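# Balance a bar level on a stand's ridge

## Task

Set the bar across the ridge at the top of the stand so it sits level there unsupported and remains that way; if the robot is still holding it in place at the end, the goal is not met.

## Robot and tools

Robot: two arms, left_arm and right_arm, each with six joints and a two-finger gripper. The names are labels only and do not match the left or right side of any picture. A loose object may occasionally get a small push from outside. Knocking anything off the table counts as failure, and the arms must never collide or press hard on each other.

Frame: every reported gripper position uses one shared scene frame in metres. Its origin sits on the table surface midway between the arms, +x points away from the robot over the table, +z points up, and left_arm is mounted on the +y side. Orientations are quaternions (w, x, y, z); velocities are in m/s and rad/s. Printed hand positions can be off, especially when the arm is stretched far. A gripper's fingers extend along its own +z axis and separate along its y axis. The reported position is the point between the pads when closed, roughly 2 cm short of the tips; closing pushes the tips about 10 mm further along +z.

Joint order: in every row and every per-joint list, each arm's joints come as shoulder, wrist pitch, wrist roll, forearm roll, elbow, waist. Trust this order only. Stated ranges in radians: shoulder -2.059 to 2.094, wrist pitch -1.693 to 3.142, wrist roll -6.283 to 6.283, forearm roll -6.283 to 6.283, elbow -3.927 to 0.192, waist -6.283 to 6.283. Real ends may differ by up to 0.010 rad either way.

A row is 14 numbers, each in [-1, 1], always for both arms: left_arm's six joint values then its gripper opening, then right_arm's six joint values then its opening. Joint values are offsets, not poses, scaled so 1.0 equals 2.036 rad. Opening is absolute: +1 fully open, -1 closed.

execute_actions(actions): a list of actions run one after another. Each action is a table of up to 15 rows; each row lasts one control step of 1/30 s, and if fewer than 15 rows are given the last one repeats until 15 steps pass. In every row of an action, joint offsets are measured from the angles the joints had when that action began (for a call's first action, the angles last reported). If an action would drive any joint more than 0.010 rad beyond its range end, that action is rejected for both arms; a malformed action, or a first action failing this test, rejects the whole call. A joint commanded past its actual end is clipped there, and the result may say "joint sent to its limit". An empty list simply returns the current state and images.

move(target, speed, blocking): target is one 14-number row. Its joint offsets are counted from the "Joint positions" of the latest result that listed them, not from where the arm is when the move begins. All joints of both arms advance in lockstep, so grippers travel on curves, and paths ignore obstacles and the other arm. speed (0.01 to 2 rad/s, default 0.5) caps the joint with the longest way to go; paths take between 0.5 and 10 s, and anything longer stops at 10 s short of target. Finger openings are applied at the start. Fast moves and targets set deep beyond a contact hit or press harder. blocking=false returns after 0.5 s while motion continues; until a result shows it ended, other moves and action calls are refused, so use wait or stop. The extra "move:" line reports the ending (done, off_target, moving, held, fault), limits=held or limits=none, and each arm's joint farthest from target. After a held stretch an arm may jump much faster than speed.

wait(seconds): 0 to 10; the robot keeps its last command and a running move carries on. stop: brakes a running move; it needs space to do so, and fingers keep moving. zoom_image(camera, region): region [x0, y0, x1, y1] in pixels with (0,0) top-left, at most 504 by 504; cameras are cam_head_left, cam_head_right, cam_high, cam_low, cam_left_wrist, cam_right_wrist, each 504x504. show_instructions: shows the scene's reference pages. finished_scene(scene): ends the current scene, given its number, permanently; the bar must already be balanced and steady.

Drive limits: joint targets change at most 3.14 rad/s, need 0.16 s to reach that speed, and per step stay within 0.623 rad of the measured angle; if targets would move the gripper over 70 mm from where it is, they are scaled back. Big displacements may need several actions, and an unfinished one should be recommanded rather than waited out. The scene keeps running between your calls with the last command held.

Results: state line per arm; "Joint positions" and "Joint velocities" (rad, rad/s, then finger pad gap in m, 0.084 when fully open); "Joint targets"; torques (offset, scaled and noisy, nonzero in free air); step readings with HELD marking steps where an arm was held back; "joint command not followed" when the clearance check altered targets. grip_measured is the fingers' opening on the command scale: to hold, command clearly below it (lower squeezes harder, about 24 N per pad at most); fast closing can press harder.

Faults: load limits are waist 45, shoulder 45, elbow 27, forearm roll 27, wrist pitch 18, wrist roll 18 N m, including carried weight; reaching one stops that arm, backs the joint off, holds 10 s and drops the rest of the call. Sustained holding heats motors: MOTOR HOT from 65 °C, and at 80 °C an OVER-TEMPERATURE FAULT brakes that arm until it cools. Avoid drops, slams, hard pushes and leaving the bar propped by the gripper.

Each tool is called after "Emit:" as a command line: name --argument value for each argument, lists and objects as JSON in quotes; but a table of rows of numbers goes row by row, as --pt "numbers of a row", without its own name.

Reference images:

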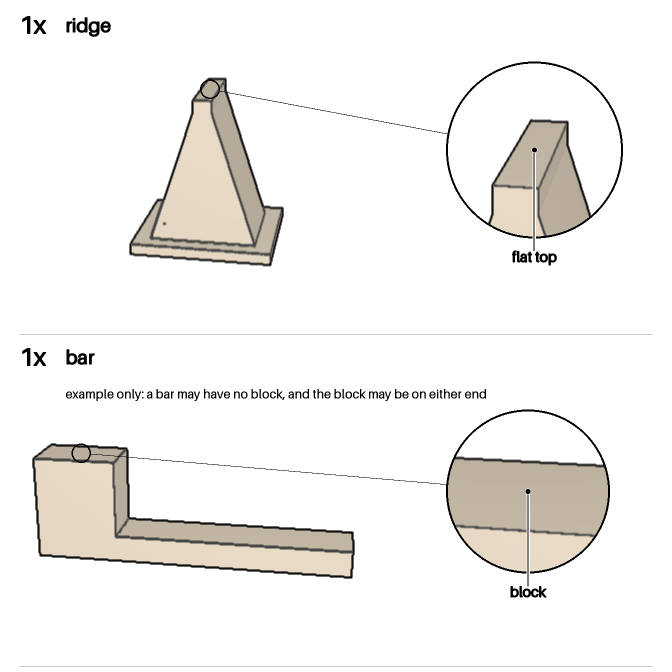

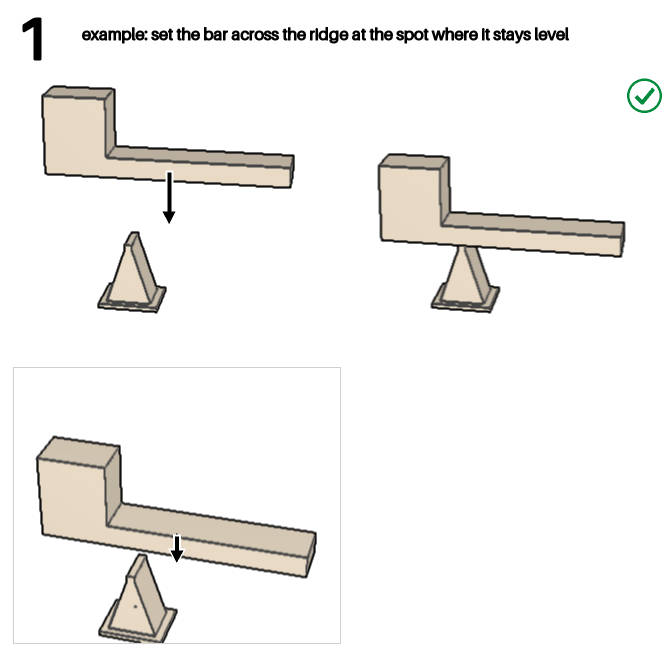

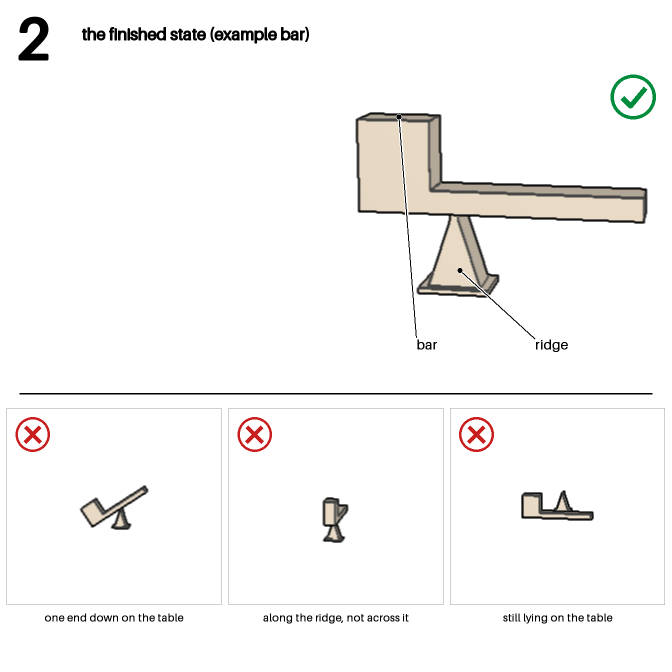

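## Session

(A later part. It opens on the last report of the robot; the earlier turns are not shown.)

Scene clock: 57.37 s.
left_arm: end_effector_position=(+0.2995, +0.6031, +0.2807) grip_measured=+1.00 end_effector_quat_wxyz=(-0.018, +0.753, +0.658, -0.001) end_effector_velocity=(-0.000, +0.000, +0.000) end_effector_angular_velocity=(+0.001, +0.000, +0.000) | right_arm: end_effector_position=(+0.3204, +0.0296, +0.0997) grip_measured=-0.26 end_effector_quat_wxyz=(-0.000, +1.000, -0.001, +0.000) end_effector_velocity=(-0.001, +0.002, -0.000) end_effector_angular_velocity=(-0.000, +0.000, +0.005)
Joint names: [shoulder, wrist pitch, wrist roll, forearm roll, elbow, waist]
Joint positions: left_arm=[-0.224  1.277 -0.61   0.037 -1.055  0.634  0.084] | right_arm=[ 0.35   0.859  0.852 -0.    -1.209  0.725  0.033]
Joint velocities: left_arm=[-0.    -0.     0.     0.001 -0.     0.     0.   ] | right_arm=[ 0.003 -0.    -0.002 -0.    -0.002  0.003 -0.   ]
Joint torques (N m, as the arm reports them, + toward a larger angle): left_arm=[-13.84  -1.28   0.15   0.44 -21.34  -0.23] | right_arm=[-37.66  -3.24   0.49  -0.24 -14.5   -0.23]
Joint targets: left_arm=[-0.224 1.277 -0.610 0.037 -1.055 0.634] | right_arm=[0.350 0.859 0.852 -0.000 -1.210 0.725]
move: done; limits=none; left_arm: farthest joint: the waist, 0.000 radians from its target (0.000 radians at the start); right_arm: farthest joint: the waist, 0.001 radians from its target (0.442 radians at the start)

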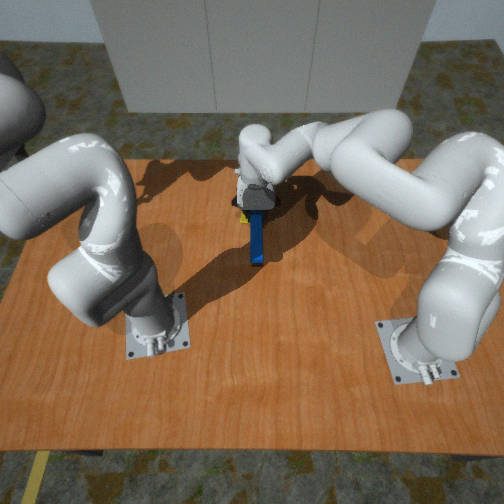

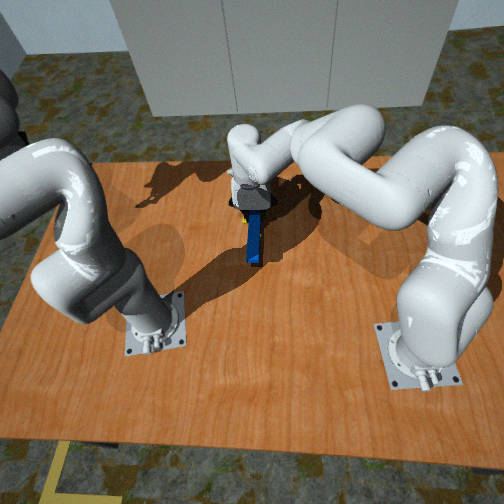

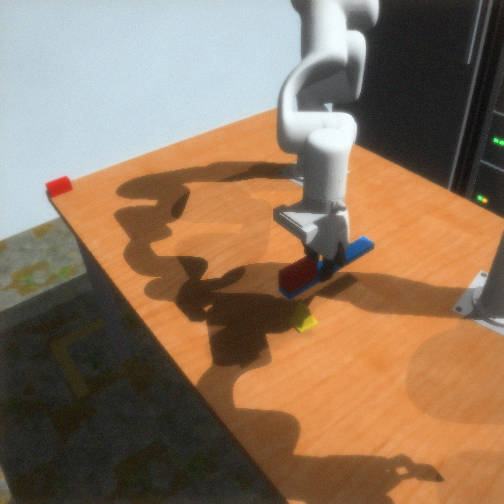

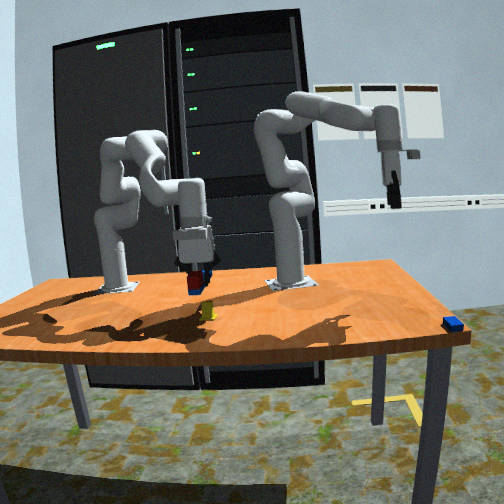

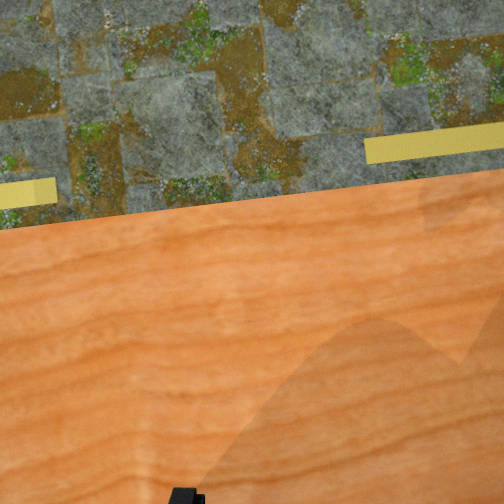

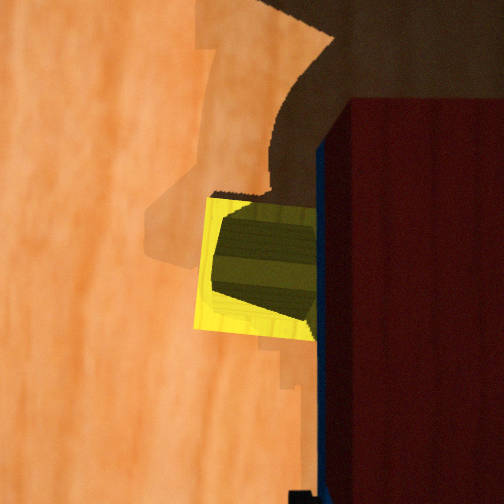

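Emit:
move --target '[0,0,0,0,0,0,1,0.1059,0.0351,0.0265,0,-0.141,-0.0221,-1]' --speed 0.3

Emit:
zoom_image --camera "cam_high" --region '[240,240,370,350]'

Emit:
zoom_image --camera "cam_low" --region '[170,250,250,330]'

Scene clock: 77.67 s.
left_arm: end_effector_position=(+0.2995, +0.6031, +0.2807) grip_measured=+1.00 end_effector_quat_wxyz=(-0.018, +0.753, +0.658, -0.001) end_effector_velocity=(+0.000, +0.000, +0.000) end_effector_angular_velocity=(+0.000, -0.001, +0.000) | right_arm: end_effector_position=(+0.3801, +0.0572, +0.0850) grip_measured=-0.26 end_effector_quat_wxyz=(-0.000, +0.999, -0.050, +0.000) end_effector_velocity=(+0.001, -0.001, -0.001) end_effector_angular_velocity=(-0.001, +0.001, -0.002)
Joint names: [shoulder, wrist pitch, wrist roll, forearm roll, elbow, waist]
Joint positions: left_arm=[-0.224  1.277 -0.61   0.037 -1.055  0.634  0.084] | right_arm=[ 0.565  0.93   0.906 -0.    -1.496  0.68   0.033]
Joint velocities: left_arm=[-0.    -0.001  0.    -0.    -0.     0.    -0.   ] | right_arm=[ 0.002  0.001  0.001 -0.001 -0.002 -0.002  0.   ]
Joint torques (N m, as the arm reports them, + toward a larger angle): left_arm=[-13.4   -1.22   0.21   0.66 -21.39   0.04] | right_arm=[-43.24  -3.14   0.47  -0.12 -14.95  -0.22]
Joint targets: left_arm=[-0.224 1.277 -0.610 0.037 -1.055 0.634] | right_arm=[0.565 0.930 0.906 -0.000 -1.497 0.680]
move: done; limits=none; left_arm: farthest joint: the waist, 0.000 radians from its target (0.000 radians at the start); right_arm: farthest joint: the shoulder, 0.001 radians from its target (0.215 radians at the start)

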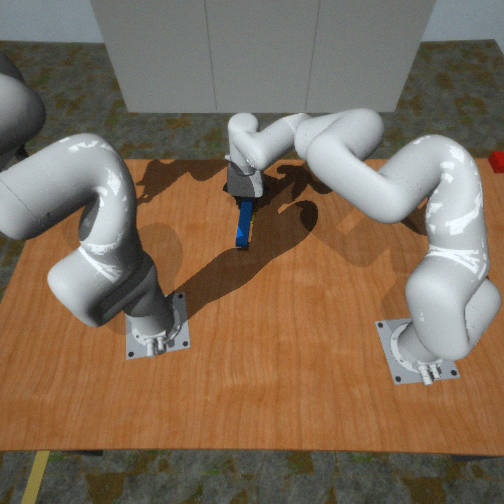

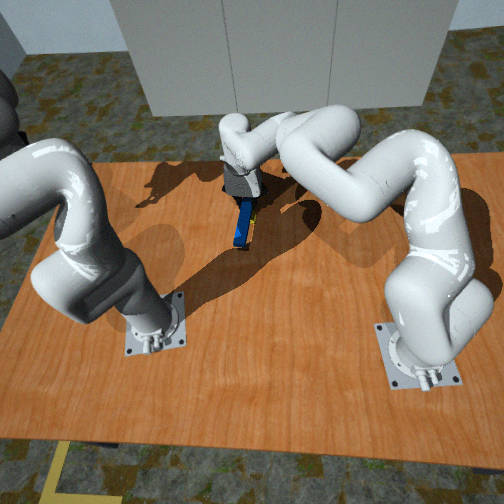

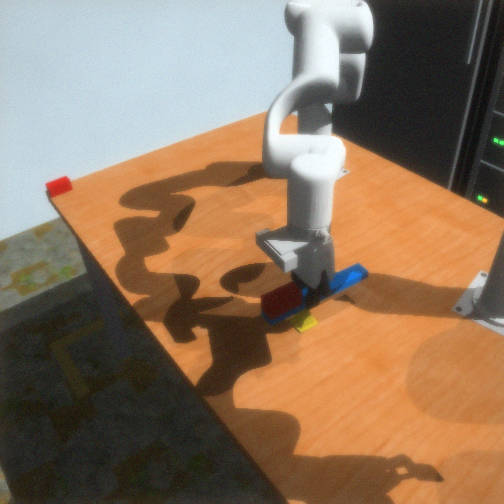

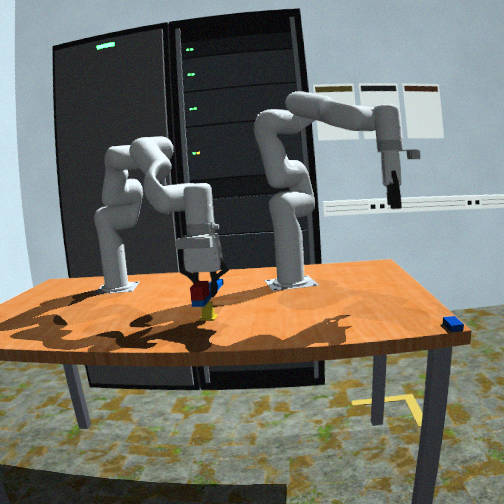

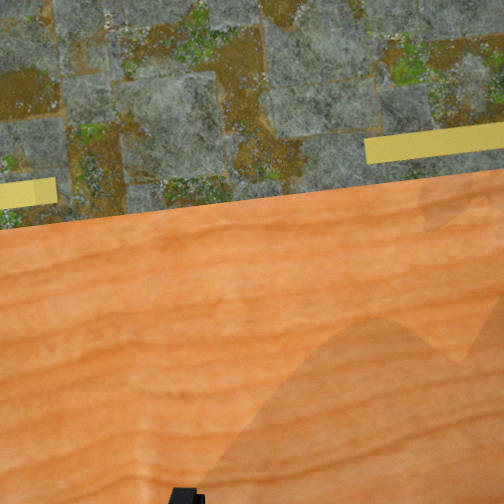

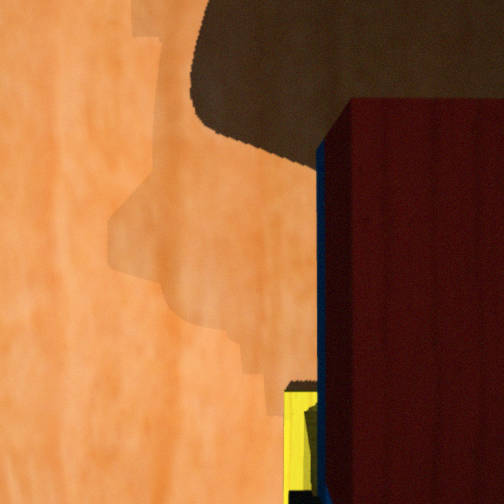

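Region (240, 240, 370, 350) of cam_high's 504x504 image, scaled by 3.877, with more detail than that image has; it fills the top 426 rows of this view, and the rest is white.

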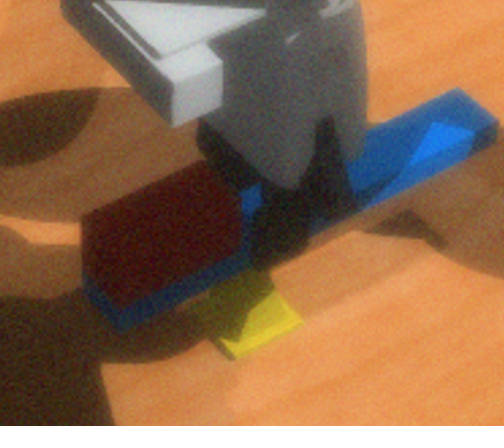

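Region (170, 250, 250, 330) of cam_low's 504x504 image, scaled by 6.300, with more detail than that image has.

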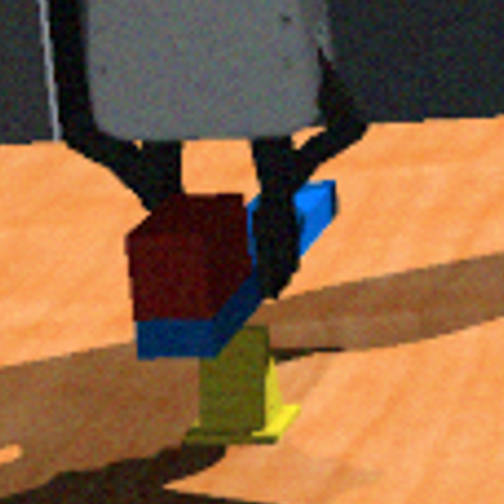

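Emit:
move --target '[0,0,0,0,0,0,1,0.0073,-0.011,0,0,0.0037,0.0006,-1]' --speed 0.03

Emit:
zoom_image --camera "cam_low" --region '[170,250,250,330]'

Scene clock: 86.70 s.
left_arm: end_effector_position=(+0.2995, +0.6031, +0.2807) grip_measured=+1.00 end_effector_quat_wxyz=(-0.018, +0.753, +0.658, -0.001) end_effector_velocity=(+0.000, -0.000, -0.001) end_effector_angular_velocity=(-0.002, +0.000, +0.000) | right_arm: end_effector_position=(+0.3795, +0.0576, +0.0750) grip_measured=-0.26 end_effector_quat_wxyz=(-0.000, +0.999, -0.049, +0.000) end_effector_velocity=(+0.001, +0.001, +0.002) end_effector_angular_velocity=(+0.004, -0.005, +0.001)
Joint names: [shoulder, wrist pitch, wrist roll, forearm roll, elbow, waist]
Joint positions: left_arm=[-0.224  1.277 -0.61   0.037 -1.055  0.634  0.084] | right_arm=[ 0.58   0.908  0.906 -0.    -1.489  0.681  0.033]
Joint velocities: left_arm=[ 0.001 -0.    -0.    -0.001  0.001 -0.    -0.   ] | right_arm=[-0.003 -0.002  0.001 -0.001 -0.002  0.     0.   ]
Joint torques (N m, as the arm reports them, + toward a larger angle): left_arm=[-13.56  -1.27   0.15   0.51 -21.38  -0.05] | right_arm=[-43.28  -3.1    0.4   -0.19 -14.78  -0.16]
Joint targets: left_arm=[-0.224 1.277 -0.610 0.037 -1.055 0.634] | right_arm=[0.580 0.908 0.906 -0.000 -1.489 0.681]
move: done; limits=none; left_arm: farthest joint: the waist, 0.000 radians from its target (0.000 radians at the start); right_arm: farthest joint: the wrist pitch, 0.001 radians from its target (0.023 radians at the start)

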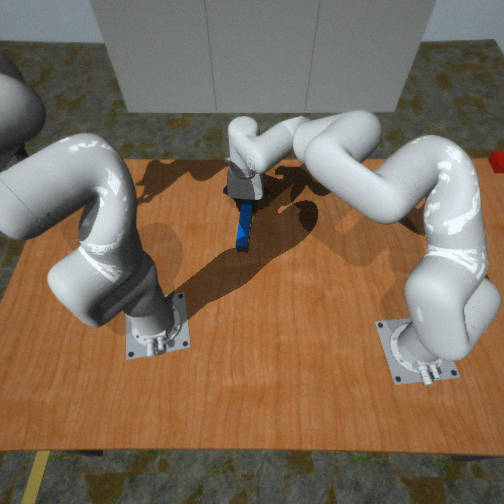

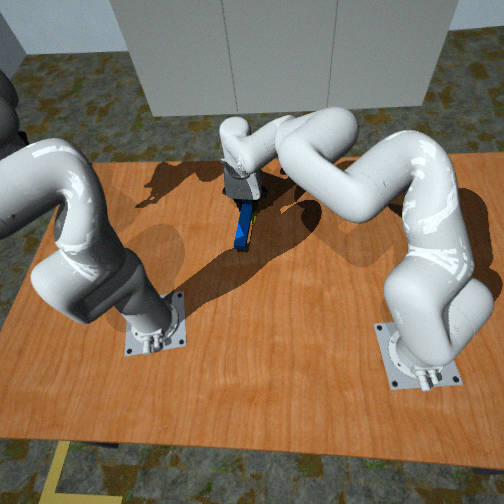

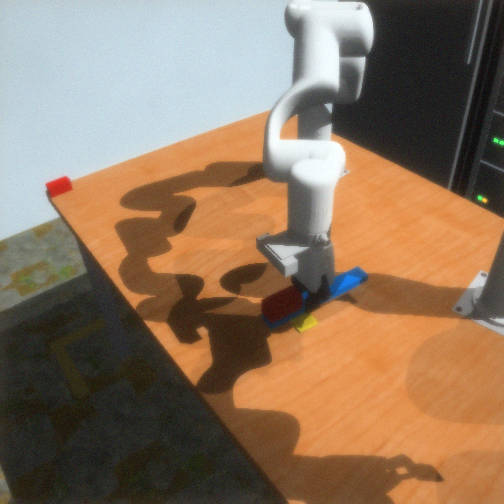

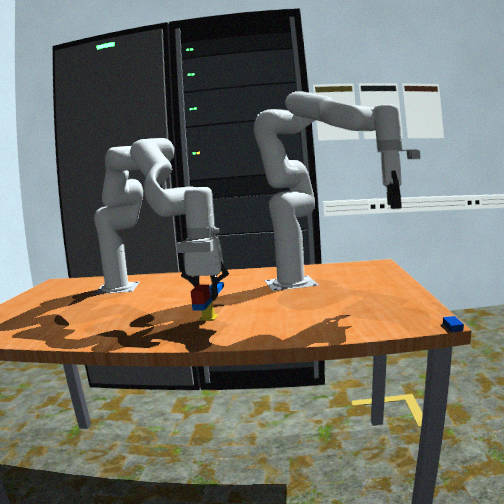

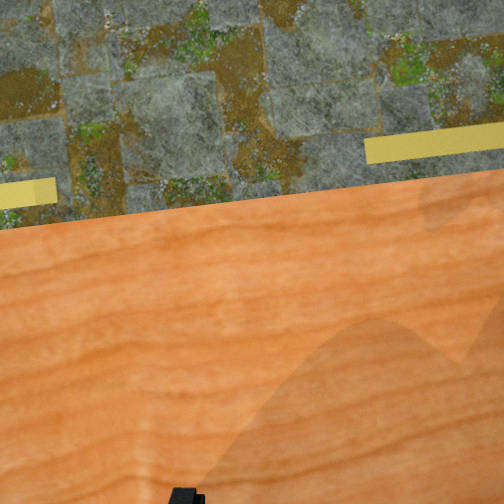

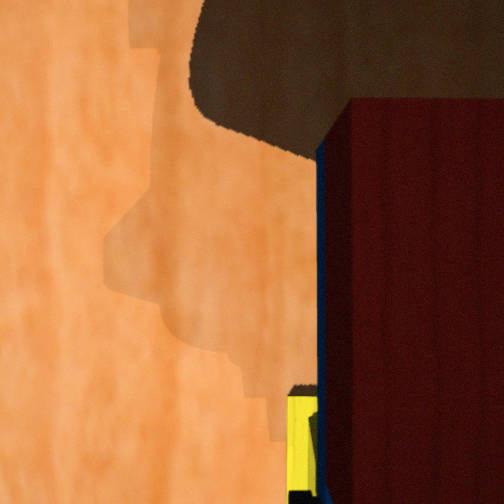

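Region (170, 250, 250, 330) of cam_low's 504x504 image, scaled by 6.300, with more detail than that image has.

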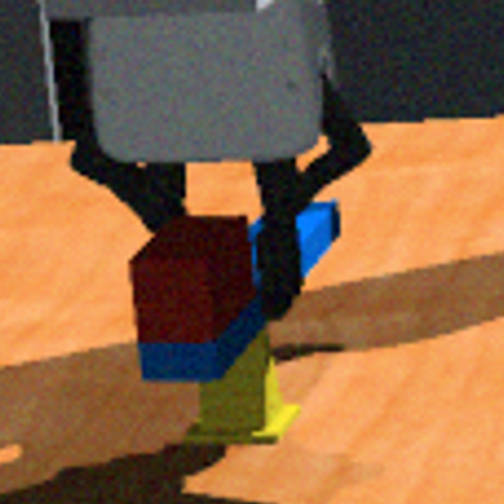

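Emit:
move --target '[0,0,0,0,0,0,1,0.0029,-0.0042,0,0,0.0013,0,-1]' --speed 0.015

Scene clock: 91.10 s.
left_arm: end_effector_position=(+0.2995, +0.6031, +0.2807) grip_measured=+1.00 end_effector_quat_wxyz=(-0.018, +0.753, +0.658, -0.001) end_effector_velocity=(+0.000, -0.000, -0.000) end_effector_angular_velocity=(-0.002, -0.001, +0.001) | right_arm: end_effector_position=(+0.3799, +0.0580, +0.0720) grip_measured=-0.26 end_effector_quat_wxyz=(-0.001, +0.999, -0.049, +0.001) end_effector_velocity=(+0.000, +0.000, -0.000) end_effector_angular_velocity=(+0.001, -0.000, +0.001)
Joint names: [shoulder, wrist pitch, wrist roll, forearm roll, elbow, waist]
Joint positions: left_arm=[-0.224  1.277 -0.61   0.037 -1.055  0.634  0.084] | right_arm=[ 0.585  0.9    0.906 -0.    -1.487  0.681  0.033]
Joint velocities: left_arm=[ 0.    -0.     0.    -0.002  0.001  0.     0.   ] | right_arm=[ 0.    -0.002 -0.001  0.001  0.001 -0.    -0.   ]
Joint torques (N m, as the arm reports them, + toward a larger angle): left_arm=[-13.68  -1.25   0.18   0.63 -21.44  -0.18] | right_arm=[-39.93  -3.07   0.53  -0.04 -13.58  -0.1 ]
Joint targets: left_arm=[-0.224 1.277 -0.610 0.037 -1.055 0.634] | right_arm=[0.586 0.900 0.906 -0.000 -1.486 0.681]
move: done; limits=none; left_arm: farthest joint: the waist, 0.000 radians from its target (0.000 radians at the start); right_arm: farthest joint: the shoulder, 0.001 radians from its target (0.006 radians at the start)

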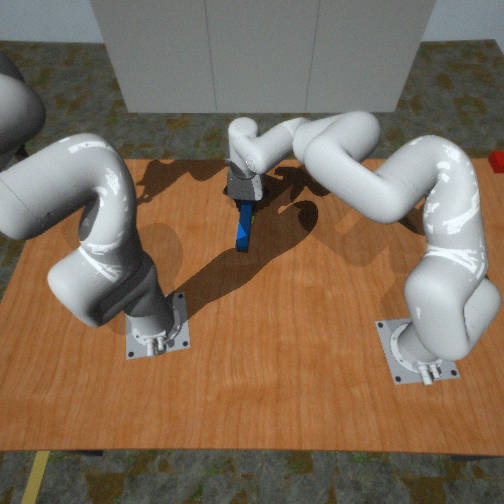

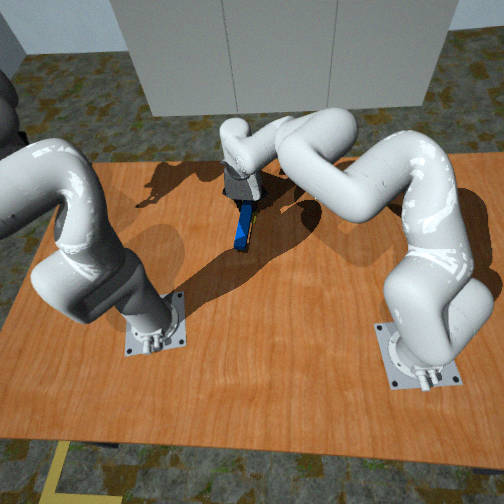

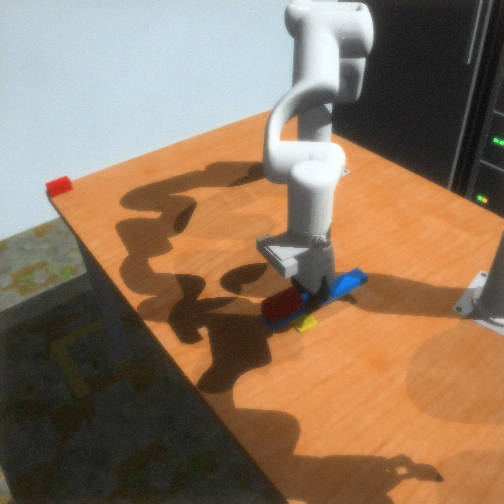

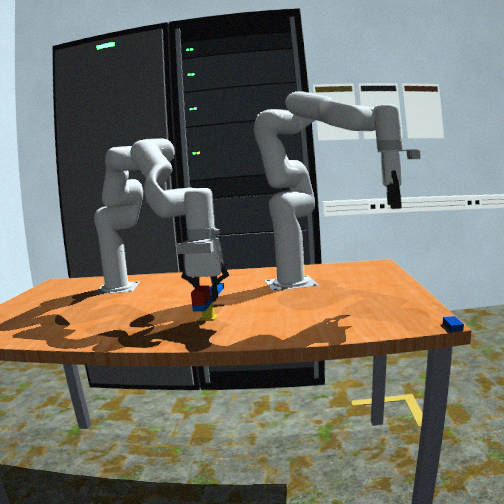

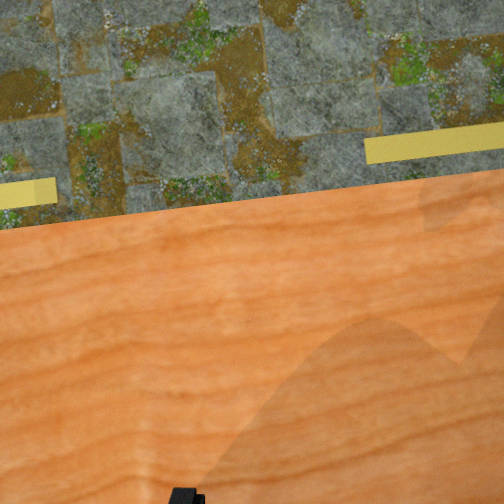

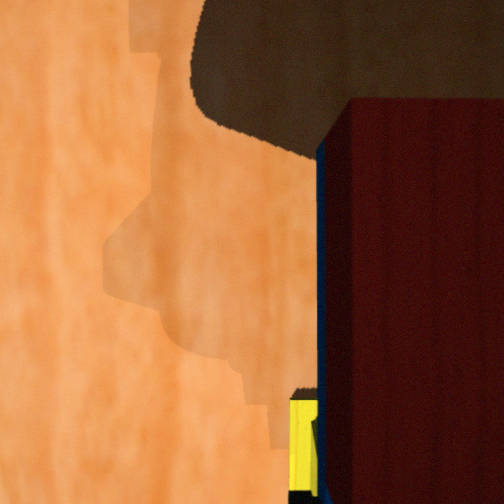

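Contact. Brief release test with regrip.

Emit:
execute_actions --actions '[[[0,0,0,0,0,0,1,0,0,0,0,0,0,-0.3],[0,0,0,0,0,0,1,0,0,0,0,0,0,-0.25],[0,0,0,0,0,0,1,0,0,0,0,0,0,-0.2],[0,0,0,0,0,0,1,0,0,0,0,0,0,-0.15],[0,0,0,0,0,0,1,0,0,0,0,0,0,-0.1],[0,0,0,0,0,0,1,0,0,0,0,0,0,-0.1],[0,0,0,0,0,0,1,0,0,0,0,0,0,-0.1],[0,0,0,0,0,0,1,0,0,0,0,0,0,-0.1],[0,0,0,0,0,0,1,0,0,0,0,0,0,-0.1],[0,0,0,0,0,0,1,0,0,0,0,0,0,-0.1],[0,0,0,0,0,0,1,0,0,0,0,0,0,-0.1],[0,0,0,0,0,0,1,0,0,0,0,0,0,-0.35]]]'

Scene clock: 99.83 s.
left_arm: end_effector_position=(+0.2995, +0.6031, +0.2807) grip_measured=+1.00 end_effector_quat_wxyz=(-0.018, +0.753, +0.658, -0.001) end_effector_velocity=(+0.000, -0.000, +0.000) end_effector_angular_velocity=(-0.001, -0.001, +0.001) | right_arm: end_effector_position=(+0.3792, +0.0573, +0.0705) grip_measured=-0.26 end_effector_quat_wxyz=(+0.000, +0.999, -0.049, -0.000) end_effector_velocity=(+0.003, +0.004, +0.008) end_effector_angular_velocity=(+0.012, -0.011, -0.001)
Joint names: [shoulder, wrist pitch, wrist roll, forearm roll, elbow, waist]
Joint positions: left_arm=[-0.224  1.277 -0.61   0.037 -1.055  0.634  0.084] | right_arm=[ 0.586  0.9    0.906 -0.    -1.486  0.681  0.033]
Joint velocities: left_arm=[-0.    -0.     0.    -0.002 -0.     0.    -0.   ] | right_arm=[-0.008 -0.001  0.001  0.    -0.008 -0.    -0.   ]
Joint torques (N m, as the arm reports them, + toward a larger angle): left_arm=[-13.53  -1.25   0.09   0.48 -21.31   0.02] | right_arm=[-42.27  -3.02   0.52  -0.2  -14.49  -0.25]
Joint targets: left_arm=[-0.224 1.277 -0.610 0.037 -1.055 0.634] | right_arm=[0.585 0.900 0.906 -0.000 -1.487 0.681]
Step readings (joint positions):
0: left_arm=[-0.224 1.277 -0.610 0.037 -1.055 0.634] | right_arm=[0.585 0.900 0.906 -0.000 -1.486 0.681]
1: left_arm=[-0.224 1.277 -0.610 0.037 -1.055 0.634] | right_arm=[0.585 0.900 0.906 -0.000 -1.486 0.681]
2: left_arm=[-0.224 1.277 -0.610 0.037 -1.055 0.634] | right_arm=[0.585 0.900 0.906 -0.000 -1.486 0.681]
4: left_arm=[-0.224 1.277 -0.610 0.037 -1.055 0.634] | right_arm=[0.585 0.900 0.906 -0.000 -1.486 0.681]
8: left_arm=[-0.224 1.277 -0.610 0.037 -1.055 0.634] | right_arm=[0.589 0.900 0.906 -0.000 -1.482 0.681]
15: Joint positions above

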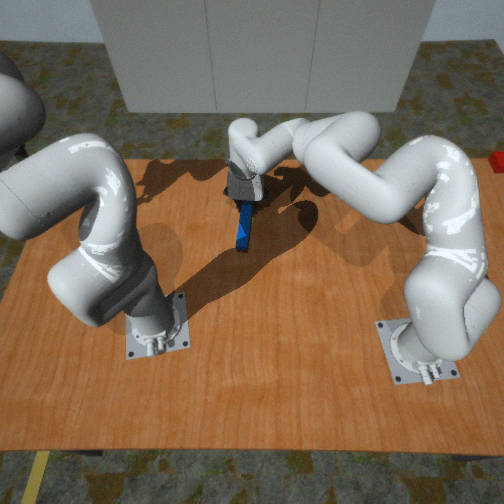

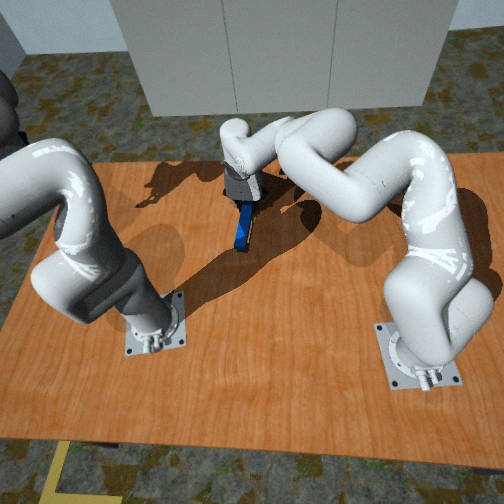

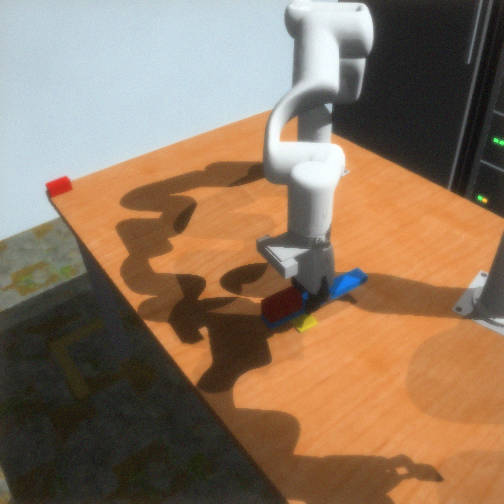

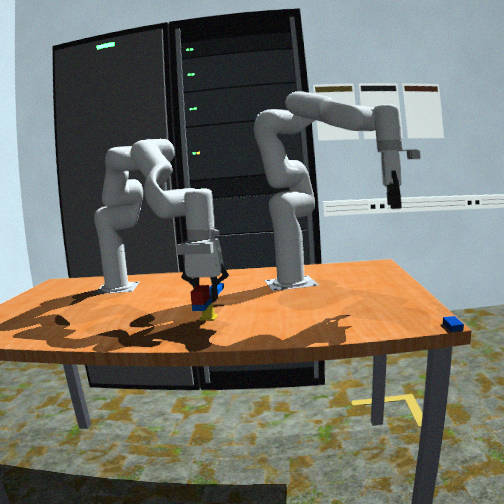

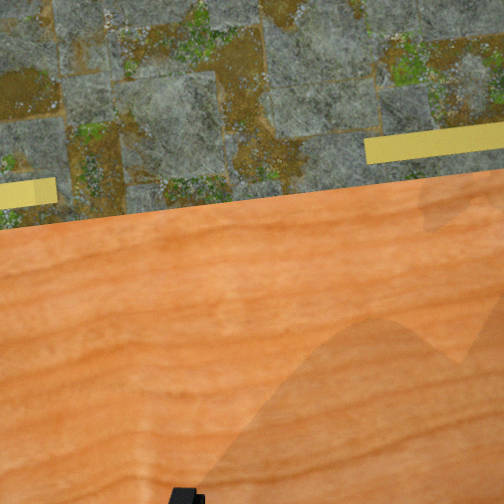

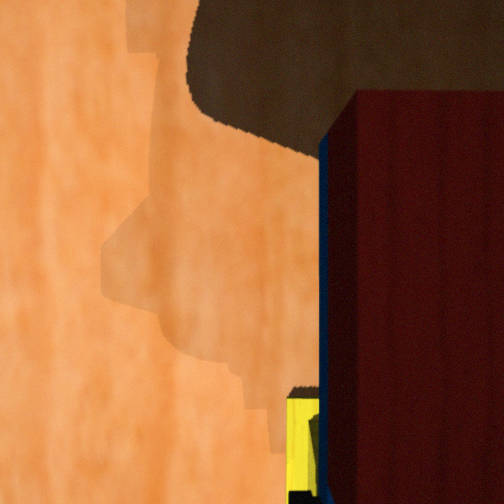

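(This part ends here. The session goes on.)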